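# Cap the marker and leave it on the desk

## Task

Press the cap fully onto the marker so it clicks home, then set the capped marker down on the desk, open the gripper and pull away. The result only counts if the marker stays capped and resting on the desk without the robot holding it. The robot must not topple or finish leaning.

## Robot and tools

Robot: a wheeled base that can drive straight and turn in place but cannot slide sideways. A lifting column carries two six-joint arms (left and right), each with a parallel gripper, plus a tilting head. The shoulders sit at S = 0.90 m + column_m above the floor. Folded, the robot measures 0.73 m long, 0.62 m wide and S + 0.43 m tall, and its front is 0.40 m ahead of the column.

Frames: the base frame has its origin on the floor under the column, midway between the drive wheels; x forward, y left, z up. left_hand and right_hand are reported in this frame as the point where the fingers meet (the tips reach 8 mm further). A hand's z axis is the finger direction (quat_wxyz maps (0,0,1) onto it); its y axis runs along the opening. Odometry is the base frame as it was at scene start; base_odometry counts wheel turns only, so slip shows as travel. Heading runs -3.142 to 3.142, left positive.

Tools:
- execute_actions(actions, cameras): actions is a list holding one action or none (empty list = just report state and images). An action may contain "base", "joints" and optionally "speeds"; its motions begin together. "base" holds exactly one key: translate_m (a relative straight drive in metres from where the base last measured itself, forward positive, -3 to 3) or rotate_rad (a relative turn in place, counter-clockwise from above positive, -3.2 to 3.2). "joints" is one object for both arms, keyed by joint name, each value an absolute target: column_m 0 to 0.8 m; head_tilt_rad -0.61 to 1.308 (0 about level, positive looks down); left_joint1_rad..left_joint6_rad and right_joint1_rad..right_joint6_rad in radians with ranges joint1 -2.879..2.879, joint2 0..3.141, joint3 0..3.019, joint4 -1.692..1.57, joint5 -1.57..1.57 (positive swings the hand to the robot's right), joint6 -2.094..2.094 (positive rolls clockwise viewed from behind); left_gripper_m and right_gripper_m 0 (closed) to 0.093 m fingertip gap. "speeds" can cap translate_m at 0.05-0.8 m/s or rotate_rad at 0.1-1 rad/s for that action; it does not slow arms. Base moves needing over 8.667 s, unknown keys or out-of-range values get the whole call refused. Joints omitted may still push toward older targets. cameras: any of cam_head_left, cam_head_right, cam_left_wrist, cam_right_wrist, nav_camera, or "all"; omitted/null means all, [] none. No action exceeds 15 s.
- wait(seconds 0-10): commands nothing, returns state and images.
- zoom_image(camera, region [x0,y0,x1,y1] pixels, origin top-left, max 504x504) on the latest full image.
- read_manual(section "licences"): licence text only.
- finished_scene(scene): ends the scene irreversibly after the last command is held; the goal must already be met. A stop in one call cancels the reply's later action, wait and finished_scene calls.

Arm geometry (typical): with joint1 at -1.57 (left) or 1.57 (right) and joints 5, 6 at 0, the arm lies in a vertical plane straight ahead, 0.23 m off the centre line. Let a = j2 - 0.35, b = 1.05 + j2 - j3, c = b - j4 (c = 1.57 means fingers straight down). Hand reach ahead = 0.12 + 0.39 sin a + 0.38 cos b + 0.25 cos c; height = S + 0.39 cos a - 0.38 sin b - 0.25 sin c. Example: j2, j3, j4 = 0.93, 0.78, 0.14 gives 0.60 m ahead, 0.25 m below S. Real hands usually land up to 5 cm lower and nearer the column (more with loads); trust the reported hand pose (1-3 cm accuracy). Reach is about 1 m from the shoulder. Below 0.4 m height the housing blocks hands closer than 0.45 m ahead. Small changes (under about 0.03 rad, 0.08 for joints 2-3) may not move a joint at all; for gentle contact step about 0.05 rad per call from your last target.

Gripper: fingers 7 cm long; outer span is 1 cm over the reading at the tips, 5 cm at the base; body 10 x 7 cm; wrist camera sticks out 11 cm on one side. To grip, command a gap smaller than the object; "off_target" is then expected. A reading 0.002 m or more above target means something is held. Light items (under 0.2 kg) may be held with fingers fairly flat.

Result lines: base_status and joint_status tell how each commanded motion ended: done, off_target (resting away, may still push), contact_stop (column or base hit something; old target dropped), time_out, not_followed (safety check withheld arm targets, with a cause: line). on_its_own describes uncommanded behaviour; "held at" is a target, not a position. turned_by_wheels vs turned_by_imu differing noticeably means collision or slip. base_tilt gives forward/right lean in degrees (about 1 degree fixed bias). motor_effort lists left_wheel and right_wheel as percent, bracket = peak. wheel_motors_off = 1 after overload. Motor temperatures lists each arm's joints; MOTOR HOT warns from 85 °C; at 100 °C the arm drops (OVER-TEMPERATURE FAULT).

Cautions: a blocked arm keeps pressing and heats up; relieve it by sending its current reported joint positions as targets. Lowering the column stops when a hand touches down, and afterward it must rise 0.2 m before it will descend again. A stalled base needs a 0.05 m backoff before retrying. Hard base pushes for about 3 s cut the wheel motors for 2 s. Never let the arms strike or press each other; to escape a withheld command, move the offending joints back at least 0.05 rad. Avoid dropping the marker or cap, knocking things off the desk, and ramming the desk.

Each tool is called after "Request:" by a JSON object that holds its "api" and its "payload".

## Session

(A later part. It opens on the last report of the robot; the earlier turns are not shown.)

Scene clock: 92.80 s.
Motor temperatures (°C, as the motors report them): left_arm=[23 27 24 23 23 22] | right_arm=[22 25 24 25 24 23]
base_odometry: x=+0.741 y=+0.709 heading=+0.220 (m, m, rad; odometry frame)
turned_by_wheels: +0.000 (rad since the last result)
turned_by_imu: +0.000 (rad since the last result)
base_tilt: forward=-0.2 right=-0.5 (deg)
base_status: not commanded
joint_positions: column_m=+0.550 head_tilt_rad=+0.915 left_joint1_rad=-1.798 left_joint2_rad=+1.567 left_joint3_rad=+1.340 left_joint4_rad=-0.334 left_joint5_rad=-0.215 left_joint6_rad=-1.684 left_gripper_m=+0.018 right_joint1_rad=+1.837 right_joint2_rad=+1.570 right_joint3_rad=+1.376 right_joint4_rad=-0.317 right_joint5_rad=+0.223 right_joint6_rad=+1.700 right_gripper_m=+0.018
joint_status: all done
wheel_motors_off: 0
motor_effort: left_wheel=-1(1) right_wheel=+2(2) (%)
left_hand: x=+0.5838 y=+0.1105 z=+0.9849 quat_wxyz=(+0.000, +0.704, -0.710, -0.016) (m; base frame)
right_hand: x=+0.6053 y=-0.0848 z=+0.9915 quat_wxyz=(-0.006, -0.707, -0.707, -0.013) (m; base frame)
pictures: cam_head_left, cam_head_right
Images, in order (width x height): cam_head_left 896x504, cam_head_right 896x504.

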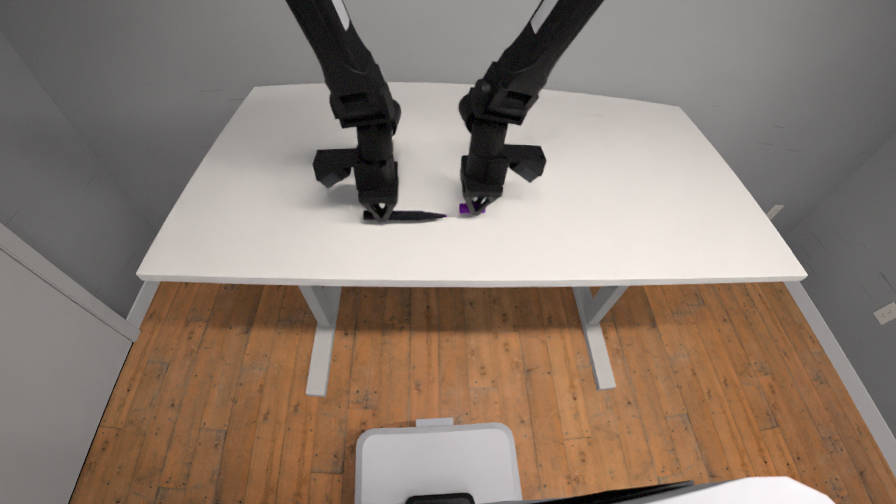

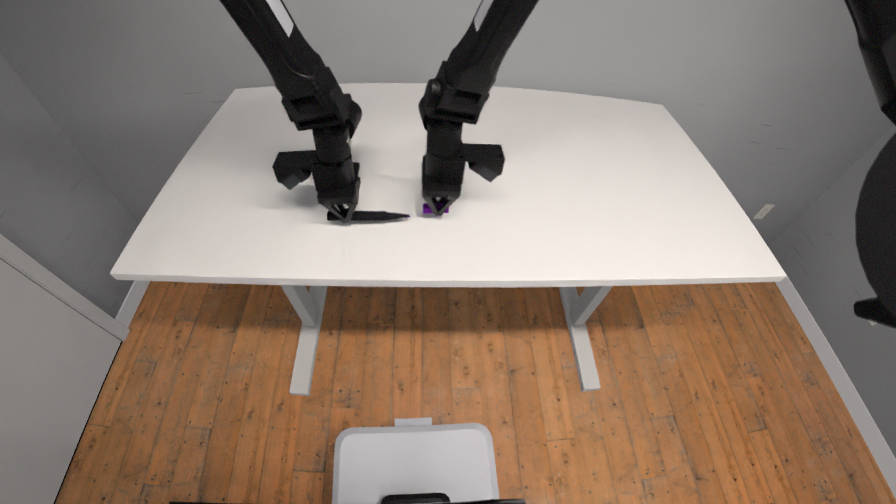

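Request:
{"api": "execute_actions", "payload": {"actions": [{"joints":{"left_joint3_rad":1.378,"left_joint1_rad":-1.81,"left_joint5_rad":-0.222}}], "cameras": ["cam_head_left"]}}

Request:
{"api": "zoom_image", "payload": {"camera": "cam_head_left", "region": [370, 170, 510, 230]}}

Scene clock: 96.53 s.
Motor temperatures (°C, as the motors report them): left_arm=[23 27 24 23 23 22] | right_arm=[22 25 24 25 24 23]
base_odometry: x=+0.741 y=+0.709 heading=+0.220 (m, m, rad; odometry frame)
turned_by_wheels: +0.000 (rad since the last result)
turned_by_imu: +0.001 (rad since the last result)
base_tilt: forward=+0.0 right=-0.5 (deg)
base_status: not commanded
joint_positions: column_m=+0.550 head_tilt_rad=+0.915 left_joint1_rad=-1.798 left_joint2_rad=+1.567 left_joint3_rad=+1.364 left_joint4_rad=-0.334 left_joint5_rad=-0.220 left_joint6_rad=-1.684 left_gripper_m=+0.018 right_joint1_rad=+1.837 right_joint2_rad=+1.570 right_joint3_rad=+1.376 right_joint4_rad=-0.317 right_joint5_rad=+0.223 right_joint6_rad=+1.700 right_gripper_m=+0.018
joint_status: all done
wheel_motors_off: 0
motor_effort: left_wheel=-1(1) right_wheel=+0(3) (%)
left_hand: x=+0.5979 y=+0.1099 z=+0.9876 quat_wxyz=(-0.008, +0.706, -0.708, -0.008) (m; base frame)
right_hand: x=+0.6053 y=-0.0848 z=+0.9915 quat_wxyz=(-0.006, -0.707, -0.707, -0.013) (m; base frame)
pictures: cam_head_left
Images, in order (width x height): cam_head_left 896x504.

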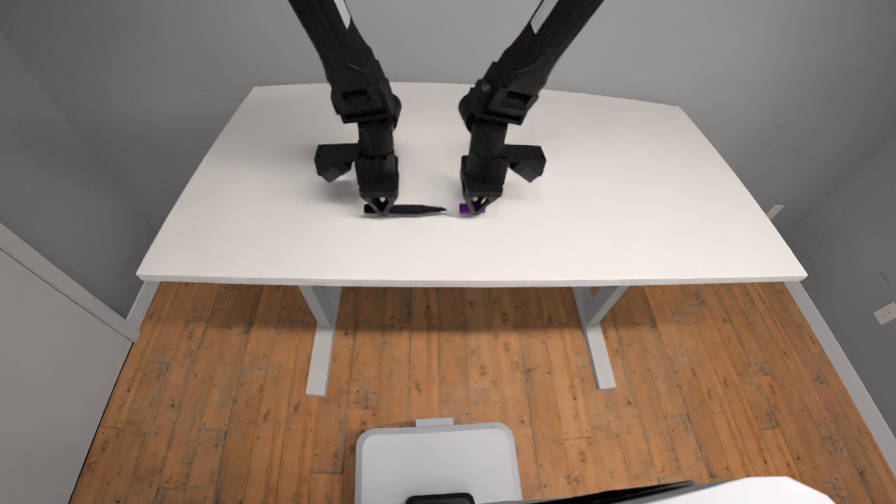

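Region (370, 170, 510, 230) of cam_head_left's 896x504 image, scaled by 3.600, with more detail than that image has; it fills the top 216 rows of this view, and the rest is white.

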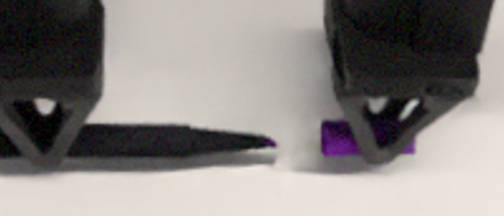

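Request:
{"api": "execute_actions", "payload": {"actions": [{"joints":{"left_joint1_rad":-1.835,"left_joint5_rad":-0.235,"left_joint6_rad":-1.705}}], "cameras": ["cam_head_left"]}}

Request:
{"api": "zoom_image", "payload": {"camera": "cam_head_left", "region": [390, 180, 510, 230]}}

Scene clock: 98.30 s.
Motor temperatures (°C, as the motors report them): left_arm=[23 27 24 23 23 22] | right_arm=[22 25 24 25 24 23]
base_odometry: x=+0.741 y=+0.709 heading=+0.220 (m, m, rad; odometry frame)
turned_by_wheels: +0.000 (rad since the last result)
turned_by_imu: +0.001 (rad since the last result)
base_tilt: forward=-0.1 right=-0.4 (deg)
base_status: not commanded
joint_positions: column_m=+0.550 head_tilt_rad=+0.915 left_joint1_rad=-1.827 left_joint2_rad=+1.567 left_joint3_rad=+1.364 left_joint4_rad=-0.334 left_joint5_rad=-0.234 left_joint6_rad=-1.700 left_gripper_m=+0.018 right_joint1_rad=+1.837 right_joint2_rad=+1.570 right_joint3_rad=+1.376 right_joint4_rad=-0.317 right_joint5_rad=+0.223 right_joint6_rad=+1.700 right_gripper_m=+0.018
joint_status: all done
wheel_motors_off: 0
motor_effort: left_wheel=-1(1) right_wheel=+3(2) (%)
left_hand: x=+0.5964 y=+0.0931 z=+0.9908 quat_wxyz=(-0.005, +0.707, -0.707, -0.003) (m; base frame)
right_hand: x=+0.6053 y=-0.0848 z=+0.9915 quat_wxyz=(-0.006, -0.707, -0.707, -0.013) (m; base frame)
pictures: cam_head_left
Images, in order (width x height): cam_head_left 896x504.

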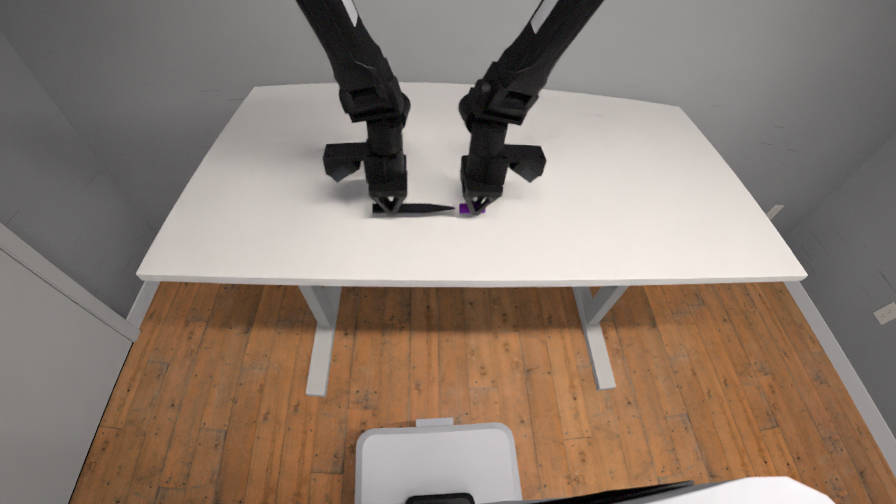

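Region (390, 180, 510, 230) of cam_head_left's 896x504 image, scaled by 4.200, with more detail than that image has; it fills the top 210 rows of this view, and the rest is white.

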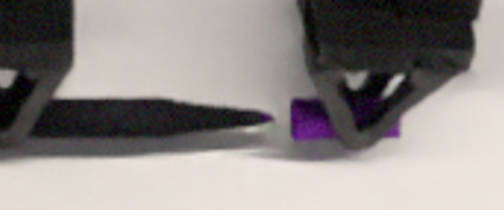

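Request:
{"api": "execute_actions", "payload": {"actions": [{"joints":{"left_joint1_rad":-1.86,"left_joint5_rad":-0.25,"left_joint6_rad":-1.718,"right_joint1_rad":1.865,"right_joint5_rad":0.245,"right_joint6_rad":1.715}}], "cameras": ["cam_head_left"]}}

Request:
{"api": "zoom_image", "payload": {"camera": "cam_head_left", "region": [390, 180, 510, 230]}}

Scene clock: 100.13 s.
Motor temperatures (°C, as the motors report them): left_arm=[23 28 24 23 23 22] | right_arm=[22 25 24 25 24 23]
base_odometry: x=+0.741 y=+0.709 heading=+0.220 (m, m, rad; odometry frame)
turned_by_wheels: +0.000 (rad since the last result)
turned_by_imu: +0.001 (rad since the last result)
base_tilt: forward=-0.1 right=-0.4 (deg)
base_status: not commanded
joint_positions: column_m=+0.550 head_tilt_rad=+0.915 left_joint1_rad=-1.851 left_joint2_rad=+1.567 left_joint3_rad=+1.364 left_joint4_rad=-0.334 left_joint5_rad=-0.248 left_joint6_rad=-1.712 left_gripper_m=+0.018 right_joint1_rad=+1.862 right_joint2_rad=+1.570 right_joint3_rad=+1.376 right_joint4_rad=-0.317 right_joint5_rad=+0.244 right_joint6_rad=+1.706 right_gripper_m=+0.018
joint_status: all done
wheel_motors_off: 0
motor_effort: left_wheel=-1(1) right_wheel=+3(5) (%)
left_hand: x=+0.5951 y=+0.0803 z=+0.9936 quat_wxyz=(-0.004, +0.707, -0.707, -0.001) (m; base frame)
right_hand: x=+0.6038 y=-0.0713 z=+0.9948 quat_wxyz=(-0.006, -0.705, -0.709, -0.014) (m; base frame)
pictures: cam_head_left
Images, in order (width x height): cam_head_left 896x504.

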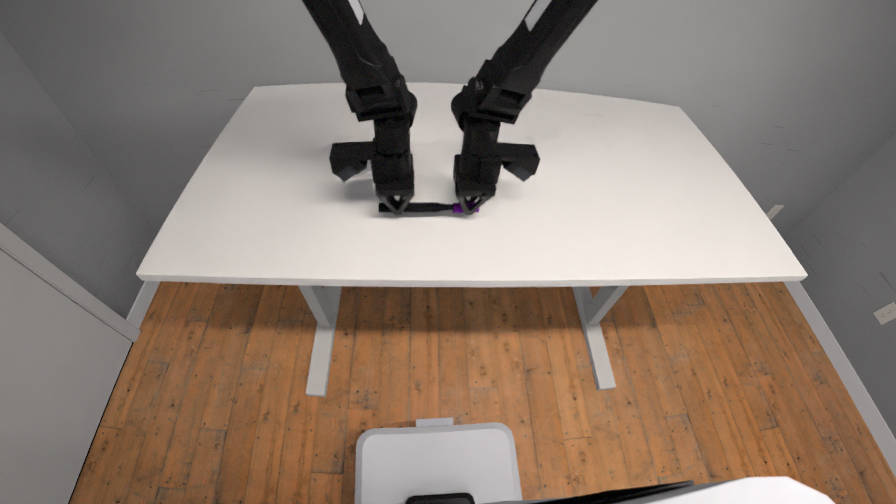

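Region (390, 180, 510, 230) of cam_head_left's 896x504 image, scaled by 4.200, with more detail than that image has; it fills the top 210 rows of this view, and the rest is white.

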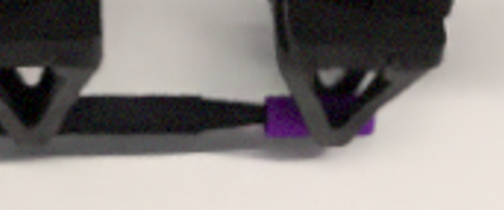

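Request:
{"api": "execute_actions", "payload": {"actions": [{"joints":{"left_joint1_rad":-1.882,"left_joint5_rad":-0.262,"left_joint6_rad":-1.73,"right_joint1_rad":1.885,"right_joint5_rad":0.262,"right_joint6_rad":1.72}}], "cameras": ["cam_head_left"]}}

Request:
{"api": "zoom_image", "payload": {"camera": "cam_head_left", "region": [390, 180, 510, 230]}}

Scene clock: 102.37 s.
Motor temperatures (°C, as the motors report them): left_arm=[23 28 24 23 23 22] | right_arm=[22 25 24 25 24 23]
base_odometry: x=+0.741 y=+0.709 heading=+0.220 (m, m, rad; odometry frame)
turned_by_wheels: +0.000 (rad since the last result)
turned_by_imu: +0.001 (rad since the last result)
base_tilt: forward=-0.1 right=-0.4 (deg)
base_status: not commanded
joint_positions: column_m=+0.550 head_tilt_rad=+0.915 left_joint1_rad=-1.870 left_joint2_rad=+1.567 left_joint3_rad=+1.364 left_joint4_rad=-0.334 left_joint5_rad=-0.260 left_joint6_rad=-1.720 left_gripper_m=+0.018 right_joint1_rad=+1.875 right_joint2_rad=+1.570 right_joint3_rad=+1.376 right_joint4_rad=-0.317 right_joint5_rad=+0.262 right_joint6_rad=+1.712 right_gripper_m=+0.018
joint_status: all done
wheel_motors_off: 0
motor_effort: left_wheel=-1(1) right_wheel=+0(2) (%)
left_hand: x=+0.5939 y=+0.0697 z=+0.9961 quat_wxyz=(-0.003, +0.706, -0.708, +0.002) (m; base frame)
right_hand: x=+0.6033 y=-0.0663 z=+0.9964 quat_wxyz=(-0.009, -0.705, -0.709, -0.013) (m; base frame)
pictures: cam_head_left
Images, in order (width x height): cam_head_left 896x504.

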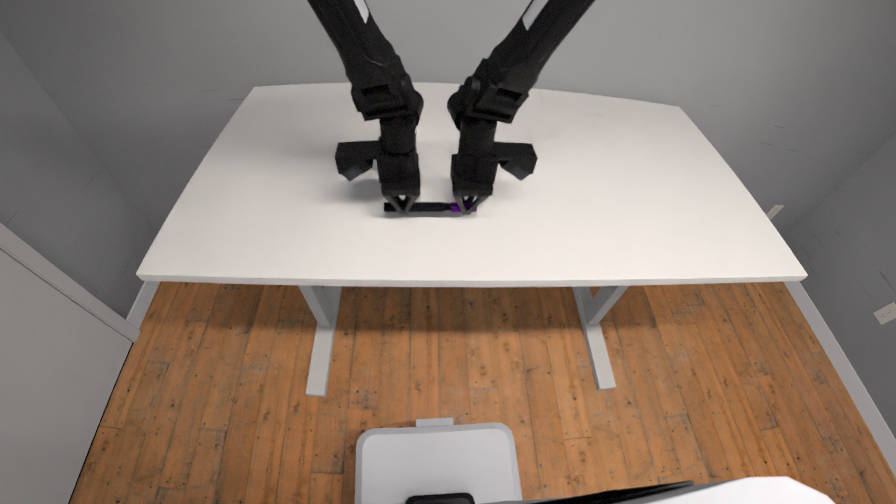

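Region (390, 180, 510, 230) of cam_head_left's 896x504 image, scaled by 4.200, with more detail than that image has; it fills the top 210 rows of this view, and the rest is white.

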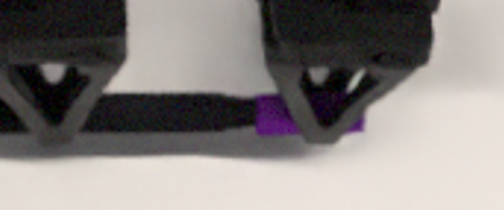

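Request:
{"api": "execute_actions", "payload": {"actions": [{"joints":{"left_joint1_rad":-1.895,"left_joint5_rad":-0.235,"right_joint1_rad":1.895,"right_joint5_rad":0.235}}], "cameras": ["cam_head_left"]}}

Request:
{"api": "zoom_image", "payload": {"camera": "cam_head_left", "region": [390, 180, 510, 230]}}

Scene clock: 103.93 s.
Motor temperatures (°C, as the motors report them): left_arm=[23 28 24 23 23 22] | right_arm=[22 25 24 25 24 23]
base_odometry: x=+0.741 y=+0.709 heading=+0.220 (m, m, rad; odometry frame)
turned_by_wheels: +0.000 (rad since the last result)
turned_by_imu: +0.000 (rad since the last result)
base_tilt: forward=-0.1 right=-0.4 (deg)
base_status: not commanded
joint_positions: column_m=+0.550 head_tilt_rad=+0.915 left_joint1_rad=-1.874 left_joint2_rad=+1.567 left_joint3_rad=+1.364 left_joint4_rad=-0.337 left_joint5_rad=-0.241 left_joint6_rad=-1.720 left_gripper_m=+0.018 right_joint1_rad=+1.879 right_joint2_rad=+1.570 right_joint3_rad=+1.376 right_joint4_rad=-0.317 right_joint5_rad=+0.241 right_joint6_rad=+1.713 right_gripper_m=+0.018
joint_status: all done
wheel_motors_off: 0
motor_effort: left_wheel=-1(1) right_wheel=+2(1) (%)
left_hand: x=+0.5925 y=+0.0637 z=+0.9967 quat_wxyz=(+0.007, +0.705, -0.709, +0.008) (m; base frame)
right_hand: x=+0.6024 y=-0.0598 z=+0.9971 quat_wxyz=(+0.000, -0.704, -0.709, -0.020) (m; base frame)
pictures: cam_head_left
Images, in order (width x height): cam_head_left 896x504.

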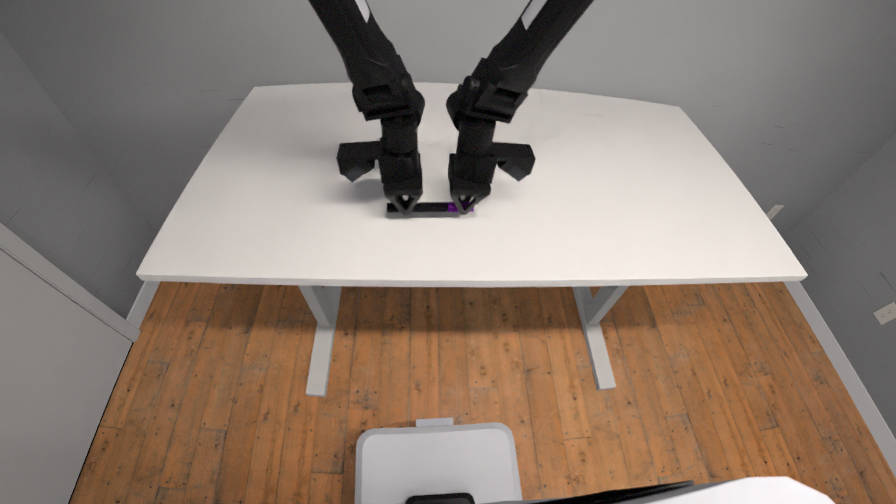

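Region (390, 180, 510, 230) of cam_head_left's 896x504 image, scaled by 4.200, with more detail than that image has; it fills the top 210 rows of this view, and the rest is white.

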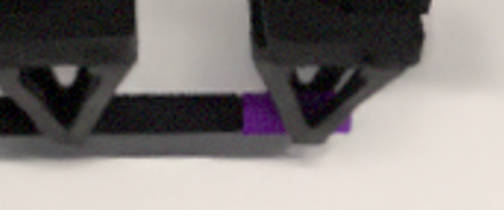

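Request:
{"api": "execute_actions", "payload": {"actions": [{"joints":{"left_joint1_rad":-1.925,"left_joint5_rad":-0.185,"right_joint1_rad":1.925,"right_joint5_rad":0.185}}], "cameras": ["cam_head_left","cam_left_wrist","cam_right_wrist"]}}

Request:
{"api": "zoom_image", "payload": {"camera": "cam_head_left", "region": [420, 190, 490, 225]}}

Scene clock: 107.27 s.
Motor temperatures (°C, as the motors report them): left_arm=[23 28 24 23 23 22] | right_arm=[22 25 24 25 24 23]
base_odometry: x=+0.741 y=+0.709 heading=+0.220 (m, m, rad; odometry frame)
turned_by_wheels: +0.000 (rad since the last result)
turned_by_imu: +0.001 (rad since the last result)
base_tilt: forward=-0.1 right=-0.5 (deg)
base_status: not commanded
joint_positions: column_m=+0.550 head_tilt_rad=+0.915 left_joint1_rad=-1.870 left_joint2_rad=+1.567 left_joint3_rad=+1.363 left_joint4_rad=-0.337 left_joint5_rad=-0.240 left_joint6_rad=-1.723 left_gripper_m=+0.018 right_joint1_rad=+1.875 right_joint2_rad=+1.570 right_joint3_rad=+1.376 right_joint4_rad=-0.317 right_joint5_rad=+0.239 right_joint6_rad=+1.716 right_gripper_m=+0.018
joint_status: left_joint1_rad time_out (moved +0.005 of -0.051); left_joint5_rad time_out (moved +0.000 of +0.056); right_joint1_rad time_out (moved -0.004 of +0.046); right_joint5_rad time_out (moved -0.001 of -0.056)
wheel_motors_off: 0
on_its_own: left_joint1_rad is held at -1.875, not at your -1.925, since a time_out; left_joint5_rad is held at -0.238, not at your -0.185, since a time_out; right_joint1_rad is held at +1.880, not at your +1.925, since a time_out; right_joint5_rad is held at +0.238, not at your +0.185, since a time_out
motor_effort: left_wheel=-1(1) right_wheel=+2(2) (%)
left_hand: x=+0.5923 y=+0.0667 z=+0.9960 quat_wxyz=(+0.006, +0.707, -0.707, +0.006) (m; base frame)
right_hand: x=+0.6027 y=-0.0620 z=+0.9966 quat_wxyz=(+0.000, -0.706, -0.708, -0.020) (m; base frame)
pictures: cam_head_left, cam_left_wrist, cam_right_wrist
joint command not followed: on one or more control steps a check withheld the commanded joint targets of the left arm, and it was not sent them on those steps.
cause: the commanded joint targets would bring a part of the robot too close to another arm (this arm's wrist (the part past joint 4) and the other arm's wrist (the part past joint 4)); next, command targets that bring no part of the robot closer to that arm.
joint command not followed: on one or more control steps a check withheld the commanded joint targets of the right arm, and it was not sent them on those steps.
cause: the commanded joint targets would bring a part of the robot too close to another arm (this arm's wrist (the part past joint 4) and the other arm's wrist (the part past joint 4)); next, command targets that bring no part of the robot closer to that arm.
Images, in order (width x height): cam_head_left 896x504, cam_left_wrist 616x616, cam_right_wrist 616x616.

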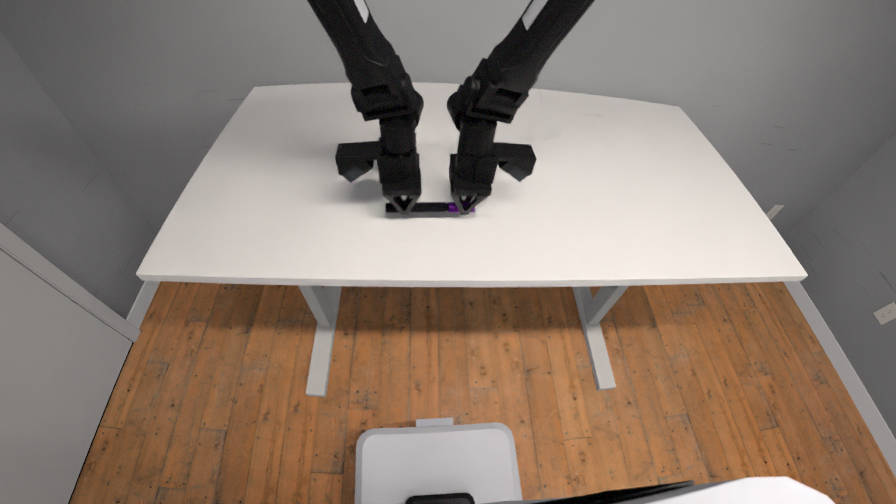

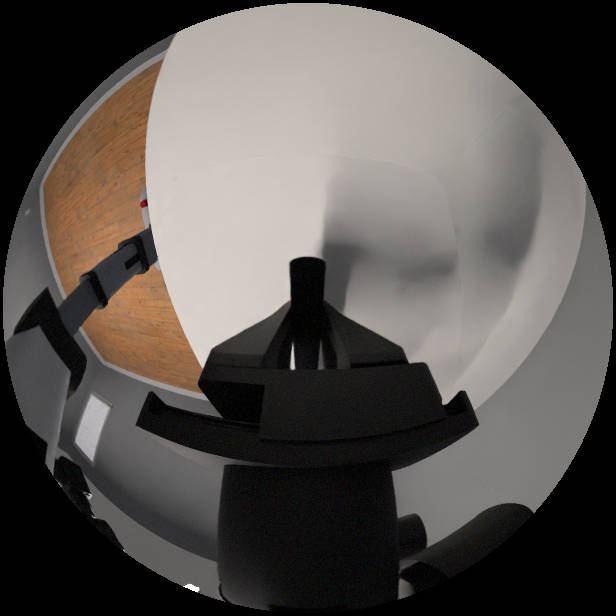

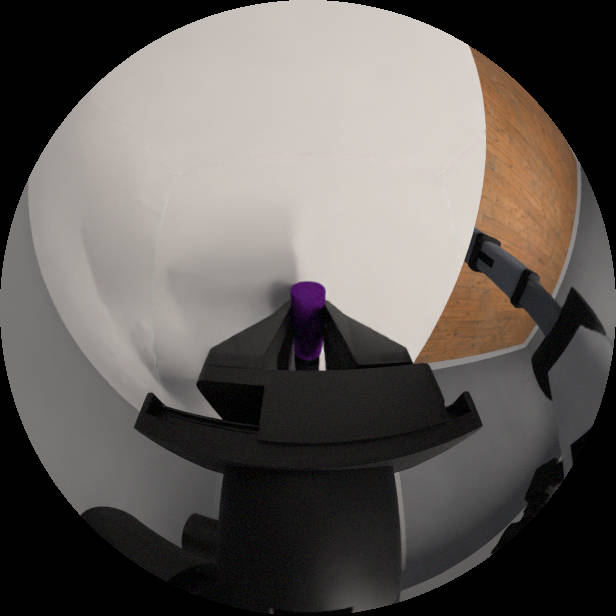

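Region (420, 190, 490, 225) of cam_head_left's 896x504 image, scaled by 7.200, with more detail than that image has.

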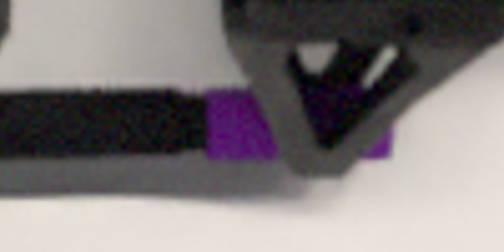

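Request:
{"api": "execute_actions", "payload": {"actions": [{"joints":{"left_joint1_rad":-1.88,"left_joint5_rad":-0.16,"right_joint1_rad":1.885,"right_joint5_rad":0.16}}], "cameras": ["cam_head_left"]}}

Request:
{"api": "zoom_image", "payload": {"camera": "cam_head_left", "region": [420, 190, 490, 225]}}

Scene clock: 110.20 s.
Motor temperatures (°C, as the motors report them): left_arm=[23 28 24 23 23 22] | right_arm=[22 25 24 25 24 23]
base_odometry: x=+0.741 y=+0.709 heading=+0.220 (m, m, rad; odometry frame)
turned_by_wheels: +0.000 (rad since the last result)
turned_by_imu: +0.001 (rad since the last result)
base_tilt: forward=-0.1 right=-0.5 (deg)
base_status: not commanded
joint_positions: column_m=+0.550 head_tilt_rad=+0.915 left_joint1_rad=-1.862 left_joint2_rad=+1.567 left_joint3_rad=+1.363 left_joint4_rad=-0.338 left_joint5_rad=-0.183 left_joint6_rad=-1.723 left_gripper_m=+0.018 right_joint1_rad=+1.866 right_joint2_rad=+1.570 right_joint3_rad=+1.376 right_joint4_rad=-0.317 right_joint5_rad=+0.178 right_joint6_rad=+1.716 right_gripper_m=+0.018
joint_status: all done
wheel_motors_off: 0
motor_effort: left_wheel=-1(1) right_wheel=+1(1) (%)
left_hand: x=+0.5912 y=+0.0618 z=+0.9954 quat_wxyz=(+0.027, +0.708, -0.705, +0.020) (m; base frame)
right_hand: x=+0.6020 y=-0.0578 z=+0.9958 quat_wxyz=(+0.022, -0.707, -0.706, -0.035) (m; base frame)
pictures: cam_head_left
Images, in order (width x height): cam_head_left 896x504.

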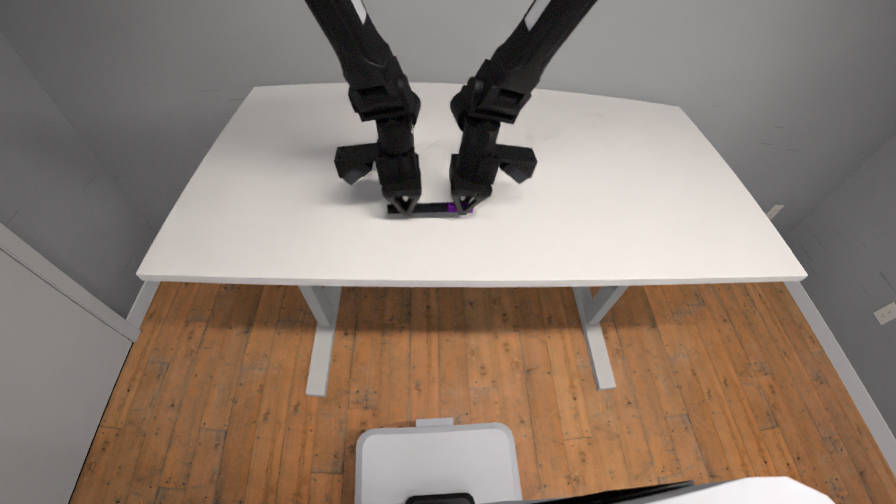

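Region (420, 190, 490, 225) of cam_head_left's 896x504 image, scaled by 7.200, with more detail than that image has.

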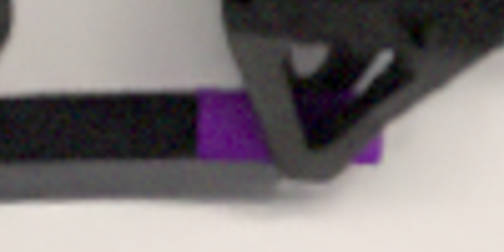

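Request:
{"api": "execute_actions", "payload": {"actions": [{"joints":{"left_joint1_rad":-1.89,"left_joint5_rad":-0.11,"right_joint1_rad":1.895,"right_joint5_rad":0.11}}], "cameras": ["cam_head_left"]}}

Request:
{"api": "zoom_image", "payload": {"camera": "cam_head_left", "region": [420, 190, 490, 225]}}

Scene clock: 113.63 s.
Motor temperatures (°C, as the motors report them): left_arm=[23 28 24 23 24 22] | right_arm=[22 25 24 25 24 23]
base_odometry: x=+0.741 y=+0.709 heading=+0.220 (m, m, rad; odometry frame)
turned_by_wheels: +0.000 (rad since the last result)
turned_by_imu: +0.001 (rad since the last result)
base_tilt: forward=-0.1 right=-0.5 (deg)
base_status: not commanded
joint_positions: column_m=+0.550 head_tilt_rad=+0.915 left_joint1_rad=-1.852 left_joint2_rad=+1.567 left_joint3_rad=+1.363 left_joint4_rad=-0.339 left_joint5_rad=-0.146 left_joint6_rad=-1.723 left_gripper_m=+0.018 right_joint1_rad=+1.858 right_joint2_rad=+1.570 right_joint3_rad=+1.376 right_joint4_rad=-0.317 right_joint5_rad=+0.138 right_joint6_rad=+1.716 right_gripper_m=+0.018
joint_status: left_joint5_rad time_out (moved +0.038 of +0.073); the others done
wheel_motors_off: 0
on_its_own: left_joint5_rad reads -0.146 and still pushes toward -0.110 since a time_out
motor_effort: left_wheel=-1(1) right_wheel=+1(1) (%)
left_hand: x=+0.5908 y=+0.0621 z=+0.9945 quat_wxyz=(+0.040, +0.709, -0.703, +0.028) (m; base frame)
right_hand: x=+0.6016 y=-0.0561 z=+0.9953 quat_wxyz=(+0.035, -0.707, -0.705, -0.045) (m; base frame)
pictures: cam_head_left
Images, in order (width x height): cam_head_left 896x504.

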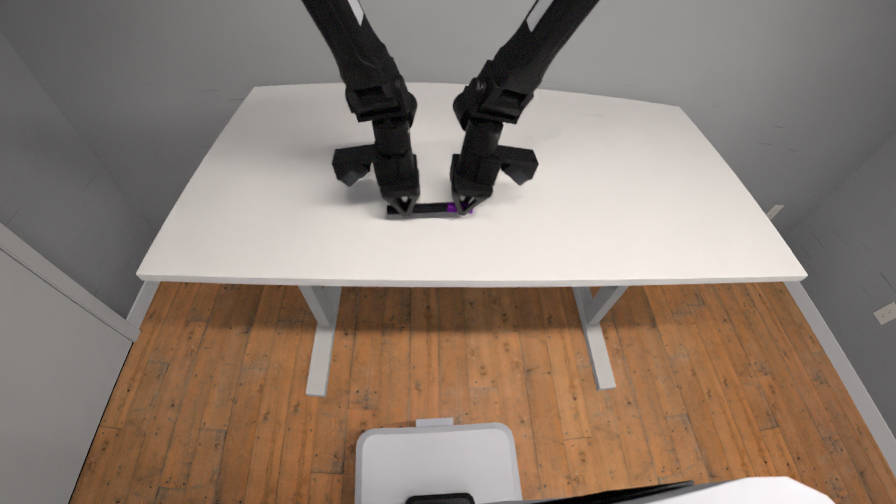

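Region (420, 190, 490, 225) of cam_head_left's 896x504 image, scaled by 7.200, with more detail than that image has.

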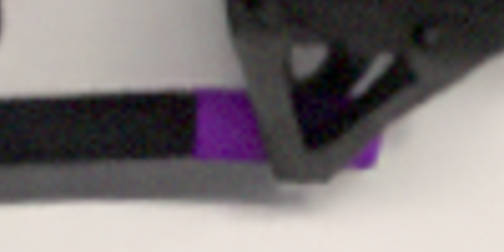

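Request:
{"api": "execute_actions", "payload": {"actions": [{"joints":{"left_joint1_rad":-1.865,"left_joint5_rad":-0.235,"right_joint1_rad":1.87,"right_joint5_rad":0.225,"column_m":0.522}}], "cameras": []}}

Request:
{"api": "execute_actions", "payload": {"actions": [{"joints":{"left_gripper_m":0.045,"right_gripper_m":0.045}}], "cameras": []}}

Request:
{"api": "execute_actions", "payload": {"actions": [{"joints":{"column_m":0.57,"head_tilt_rad":1.0}}], "cameras": []}}

Request:
{"api": "execute_actions", "payload": {"actions": [{"joints":{"left_joint1_rad":-1.70,"left_joint5_rad":-0.11,"right_joint1_rad":1.80,"right_joint5_rad":0.2,"right_joint6_rad":-1.45}}], "cameras": ["cam_head_left","cam_left_wrist","cam_right_wrist"]}}

Request:
{"api": "zoom_image", "payload": {"camera": "cam_head_left", "region": [370, 160, 490, 220]}}

Scene clock: 116.67 s.
Motor temperatures (°C, as the motors report them): left_arm=[23 28 24 23 24 22] | right_arm=[22 25 24 25 25 23]
base_odometry: x=+0.741 y=+0.709 heading=+0.220 (m, m, rad; odometry frame)
turned_by_wheels: +0.000 (rad since the last result)
turned_by_imu: +0.001 (rad since the last result)
base_tilt: forward=-0.1 right=-0.4 (deg)
base_status: not commanded
joint_positions: column_m=+0.522 head_tilt_rad=+0.914 left_joint1_rad=-1.853 left_joint2_rad=+1.567 left_joint3_rad=+1.363 left_joint4_rad=-0.339 left_joint5_rad=-0.233 left_joint6_rad=-1.723 left_gripper_m=+0.018 right_joint1_rad=+1.866 right_joint2_rad=+1.569 right_joint3_rad=+1.376 right_joint4_rad=-0.317 right_joint5_rad=+0.223 right_joint6_rad=+1.716 right_gripper_m=+0.018
joint_status: all done
wheel_motors_off: 0
motor_effort: left_wheel=-1(1) right_wheel=+3(2) (%)
left_hand: x=+0.5929 y=+0.0764 z=+0.9660 quat_wxyz=(+0.005, +0.710, -0.704, +0.003) (m; base frame)
right_hand: x=+0.6035 y=-0.0658 z=+0.9678 quat_wxyz=(+0.003, -0.708, -0.706, -0.022) (m; base frame)
pictures: none
No camera images: the call's "cameras" was empty. Leave "cameras" out to get every camera's image.

Scene clock: 117.27 s.
Motor temperatures (°C, as the motors report them): left_arm=[23 28 24 23 24 22] | right_arm=[22 25 24 25 25 23]
base_odometry: x=+0.741 y=+0.709 heading=+0.220 (m, m, rad; odometry frame)
turned_by_wheels: +0.000 (rad since the last result)
turned_by_imu: +0.000 (rad since the last result)
base_tilt: forward=-0.1 right=-0.5 (deg)
base_status: not commanded
joint_positions: column_m=+0.522 head_tilt_rad=+0.914 left_joint1_rad=-1.853 left_joint2_rad=+1.567 left_joint3_rad=+1.363 left_joint4_rad=-0.339 left_joint5_rad=-0.233 left_joint6_rad=-1.723 left_gripper_m=+0.045 right_joint1_rad=+1.866 right_joint2_rad=+1.569 right_joint3_rad=+1.376 right_joint4_rad=-0.317 right_joint5_rad=+0.223 right_joint6_rad=+1.716 right_gripper_m=+0.045
joint_status: all done
wheel_motors_off: 0
motor_effort: left_wheel=-1(1) right_wheel=+3(1) (%)
left_hand: x=+0.5929 y=+0.0764 z=+0.9660 quat_wxyz=(+0.005, +0.710, -0.704, +0.003) (m; base frame)
right_hand: x=+0.6035 y=-0.0658 z=+0.9678 quat_wxyz=(+0.003, -0.708, -0.706, -0.022) (m; base frame)
pictures: none
No camera images: the call's "cameras" was empty. Leave "cameras" out to get every camera's image.

Scene clock: 118.50 s.
Motor temperatures (°C, as the motors report them): left_arm=[23 28 24 23 24 22] | right_arm=[22 25 24 25 24 23]
base_odometry: x=+0.741 y=+0.709 heading=+0.220 (m, m, rad; odometry frame)
turned_by_wheels: +0.000 (rad since the last result)
turned_by_imu: +0.000 (rad since the last result)
base_tilt: forward=-0.1 right=-0.5 (deg)
base_status: not commanded
joint_positions: column_m=+0.570 head_tilt_rad=+1.000 left_joint1_rad=-1.853 left_joint2_rad=+1.567 left_joint3_rad=+1.363 left_joint4_rad=-0.339 left_joint5_rad=-0.233 left_joint6_rad=-1.723 left_gripper_m=+0.045 right_joint1_rad=+1.866 right_joint2_rad=+1.569 right_joint3_rad=+1.376 right_joint4_rad=-0.317 right_joint5_rad=+0.223 right_joint6_rad=+1.716 right_gripper_m=+0.045
joint_status: all done
wheel_motors_off: 0
motor_effort: left_wheel=-1(1) right_wheel=+1(5) (%)
left_hand: x=+0.5929 y=+0.0764 z=+1.0138 quat_wxyz=(+0.005, +0.710, -0.704, +0.003) (m; base frame)
right_hand: x=+0.6035 y=-0.0658 z=+1.0157 quat_wxyz=(+0.003, -0.708, -0.706, -0.022) (m; base frame)
pictures: none
No camera images: the call's "cameras" was empty. Leave "cameras" out to get every camera's image.

Scene clock: 120.83 s.
Motor temperatures (°C, as the motors report them): left_arm=[23 28 24 23 24 22] | right_arm=[22 25 24 25 24 23]
base_odometry: x=+0.741 y=+0.709 heading=+0.220 (m, m, rad; odometry frame)
turned_by_wheels: +0.000 (rad since the last result)
turned_by_imu: +0.001 (rad since the last result)
base_tilt: forward=-0.2 right=-0.5 (deg)
base_status: not commanded
joint_positions: column_m=+0.570 head_tilt_rad=+1.000 left_joint1_rad=-1.690 left_joint2_rad=+1.567 left_joint3_rad=+1.363 left_joint4_rad=-0.339 left_joint5_rad=-0.112 left_joint6_rad=-1.723 left_gripper_m=+0.045 right_joint1_rad=+1.793 right_joint2_rad=+1.569 right_joint3_rad=+1.376 right_joint4_rad=-0.317 right_joint5_rad=+0.200 right_joint6_rad=-1.441 right_gripper_m=+0.045
joint_status: all done
wheel_motors_off: 0
motor_effort: left_wheel=-1(1) right_wheel=+2(0) (%)
left_hand: x=+0.5993 y=+0.1635 z=+0.9990 quat_wxyz=(+0.002, +0.738, -0.674, -0.009) (m; base frame)
right_hand: x=+0.6080 y=-0.1100 z=+1.0071 quat_wxyz=(-0.007, +0.699, -0.715, +0.010) (m; base frame)
pictures: cam_head_left, cam_left_wrist, cam_right_wrist
Images, in order (width x height): cam_head_left 896x504, cam_left_wrist 616x616, cam_right_wrist 616x616.

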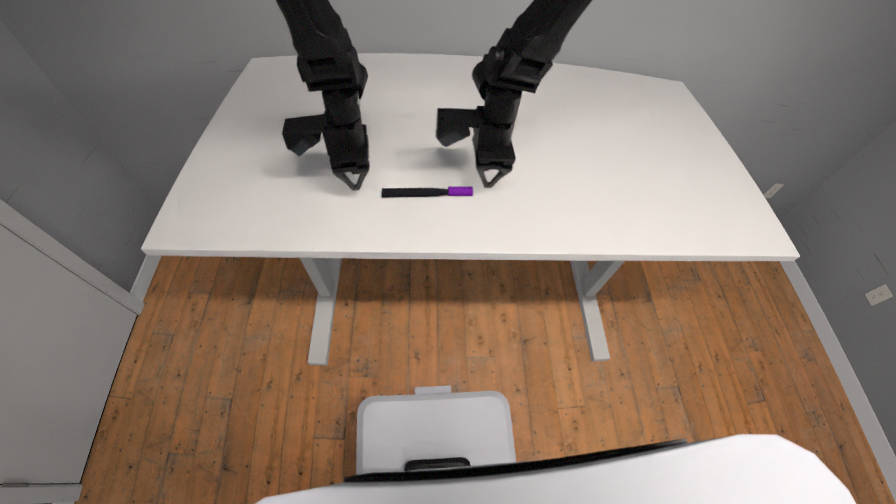

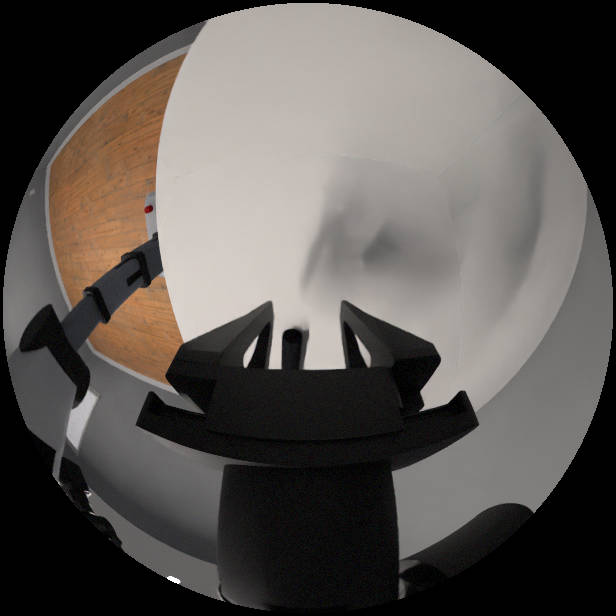

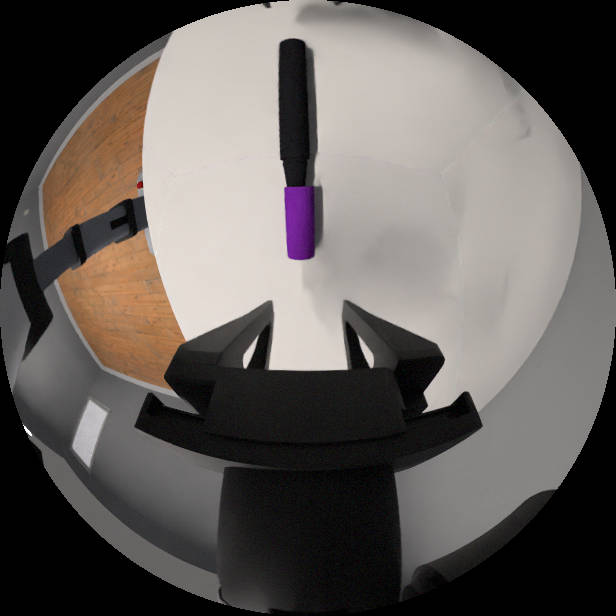

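Region (370, 160, 490, 220) of cam_head_left's 896x504 image, scaled by 4.200, with more detail than that image has.

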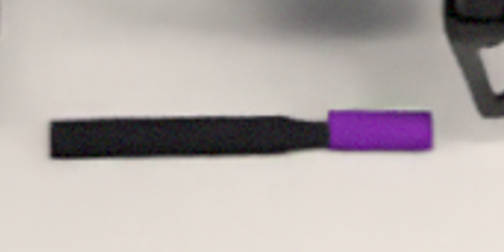

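Request:
{"api": "execute_actions", "payload": {"actions": [{"joints":{"left_joint1_rad":-1.66,"left_joint5_rad":0.163,"left_joint6_rad":-1.63,"left_gripper_m":0.004,"right_joint1_rad":1.69,"right_joint5_rad":-0.14,"right_joint6_rad":1.645,"right_gripper_m":0.004}}], "cameras": ["cam_head_left","cam_left_wrist","cam_right_wrist"]}}

Scene clock: 127.40 s.
Motor temperatures (°C, as the motors report them): left_arm=[23 28 24 23 24 22] | right_arm=[22 25 24 25 24 23]
base_odometry: x=+0.741 y=+0.709 heading=+0.220 (m, m, rad; odometry frame)
turned_by_wheels: +0.000 (rad since the last result)
turned_by_imu: +0.002 (rad since the last result)
base_tilt: forward=-0.1 right=-0.4 (deg)
base_status: not commanded
joint_positions: column_m=+0.570 head_tilt_rad=+1.000 left_joint1_rad=-1.666 left_joint2_rad=+1.567 left_joint3_rad=+1.363 left_joint4_rad=-0.339 left_joint5_rad=+0.160 left_joint6_rad=-1.637 left_gripper_m=+0.004 right_joint1_rad=+1.687 right_joint2_rad=+1.569 right_joint3_rad=+1.376 right_joint4_rad=-0.317 right_joint5_rad=-0.138 right_joint6_rad=+1.636 right_gripper_m=+0.004
joint_status: all done
wheel_motors_off: 0
motor_effort: left_wheel=-1(1) right_wheel=+0(1) (%)
left_hand: x=+0.5978 y=+0.1337 z=+1.0028 quat_wxyz=(+0.096, +0.709, -0.695, +0.074) (m; base frame)
right_hand: x=+0.6088 y=-0.1232 z=+1.0038 quat_wxyz=(+0.084, -0.704, -0.700, -0.085) (m; base frame)
pictures: cam_head_left, cam_left_wrist, cam_right_wrist
Images, in order (width x height): cam_head_left 896x504, cam_left_wrist 616x616, cam_right_wrist 616x616.

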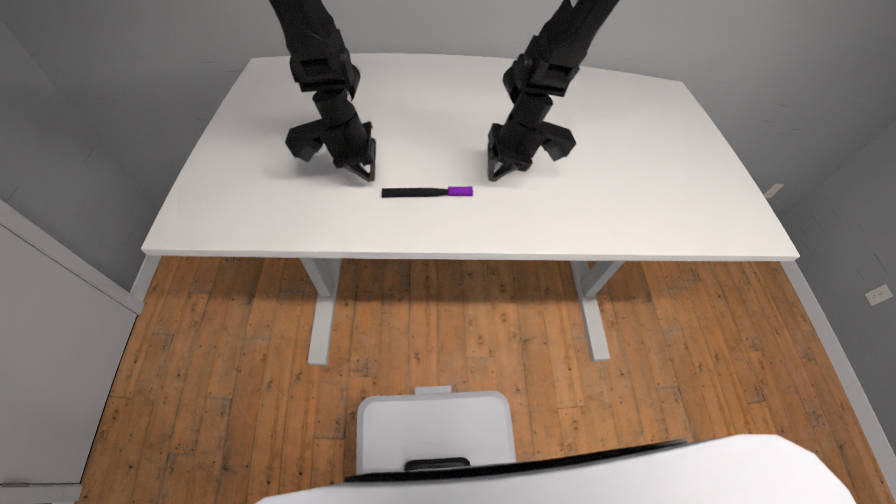

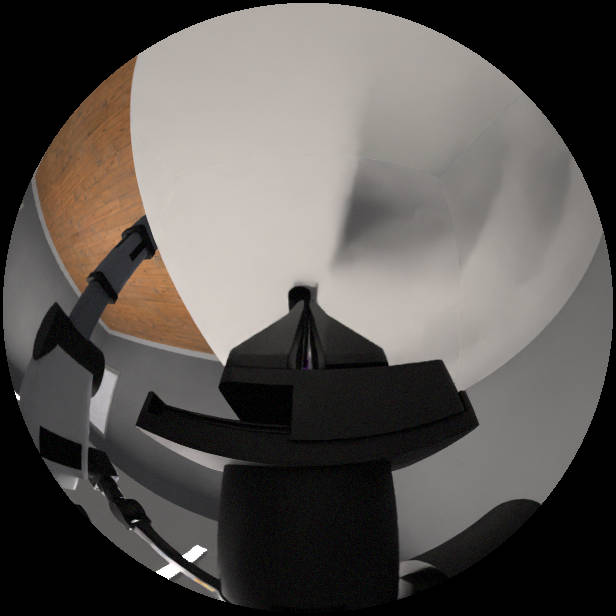

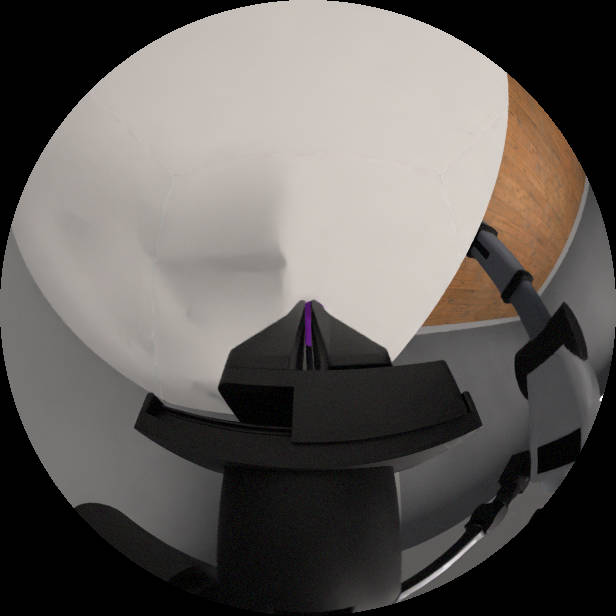

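Request:
{"api": "execute_actions", "payload": {"actions": [{"base":{"translate_m":-0.005},"joints":{"column_m":0.533}}], "cameras": ["cam_head_left","cam_left_wrist","cam_right_wrist"]}}

Scene clock: 129.27 s.
Motor temperatures (°C, as the motors report them): left_arm=[23 28 24 23 24 22] | right_arm=[22 25 24 25 24 23]
base_odometry: x=+0.736 y=+0.707 heading=+0.220 (m, m, rad; odometry frame)
turned_by_wheels: +0.001 (rad since the last result)
turned_by_imu: +0.001 (rad since the last result)
base_tilt: forward=-0.2 right=-0.5 (deg)
base_status: done
joint_positions: column_m=+0.533 head_tilt_rad=+1.001 left_joint1_rad=-1.666 left_joint2_rad=+1.566 left_joint3_rad=+1.368 left_joint4_rad=-0.339 left_joint5_rad=+0.160 left_joint6_rad=-1.637 left_gripper_m=+0.004 right_joint1_rad=+1.687 right_joint2_rad=+1.568 right_joint3_rad=+1.371 right_joint4_rad=-0.317 right_joint5_rad=-0.140 right_joint6_rad=+1.636 right_gripper_m=+0.004
joint_status: all done
wheel_motors_off: 0
motor_effort: left_wheel=+2(33) right_wheel=-1(33) (%)
left_hand: x=+0.6011 y=+0.1336 z=+0.9671 quat_wxyz=(+0.094, +0.708, -0.695, +0.076) (m; base frame)
right_hand: x=+0.6061 y=-0.1230 z=+0.9670 quat_wxyz=(+0.086, -0.704, -0.700, -0.084) (m; base frame)
pictures: cam_head_left, cam_left_wrist, cam_right_wrist
Images, in order (width x height): cam_head_left 896x504, cam_left_wrist 616x616, cam_right_wrist 616x616.

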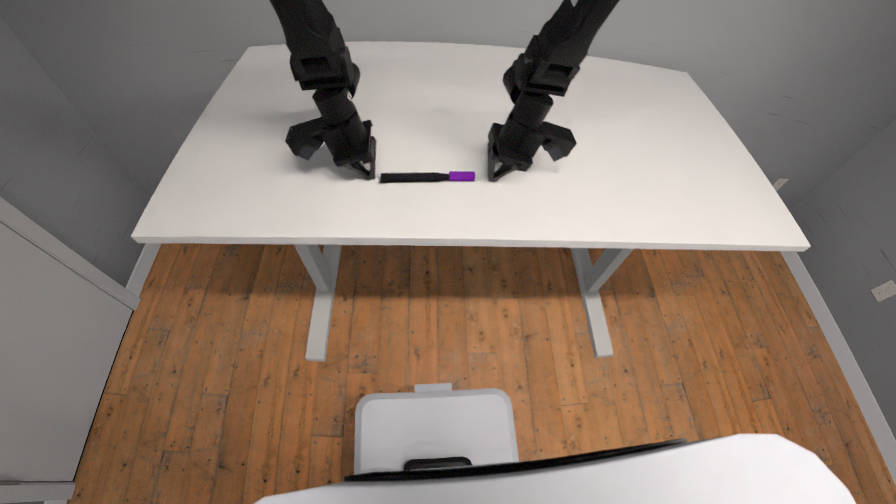

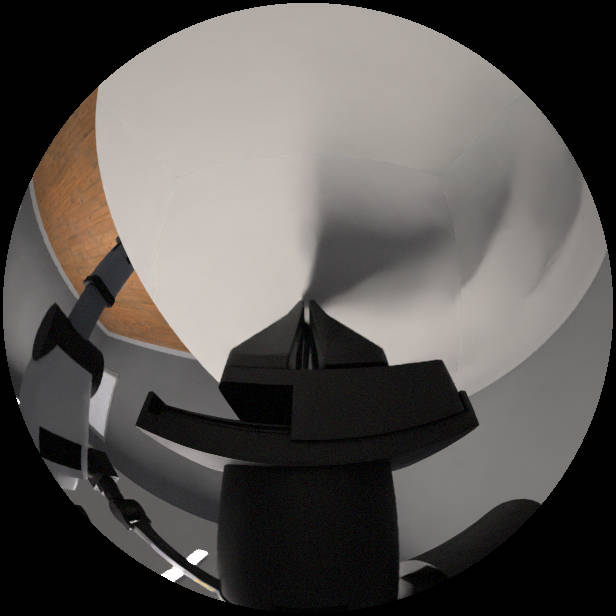

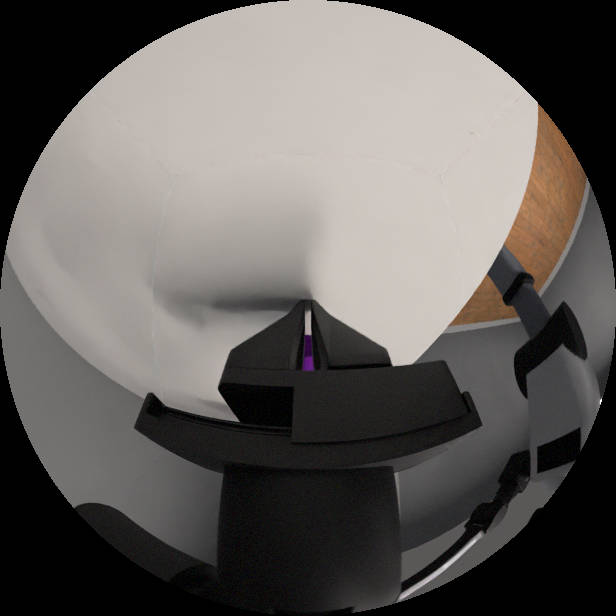

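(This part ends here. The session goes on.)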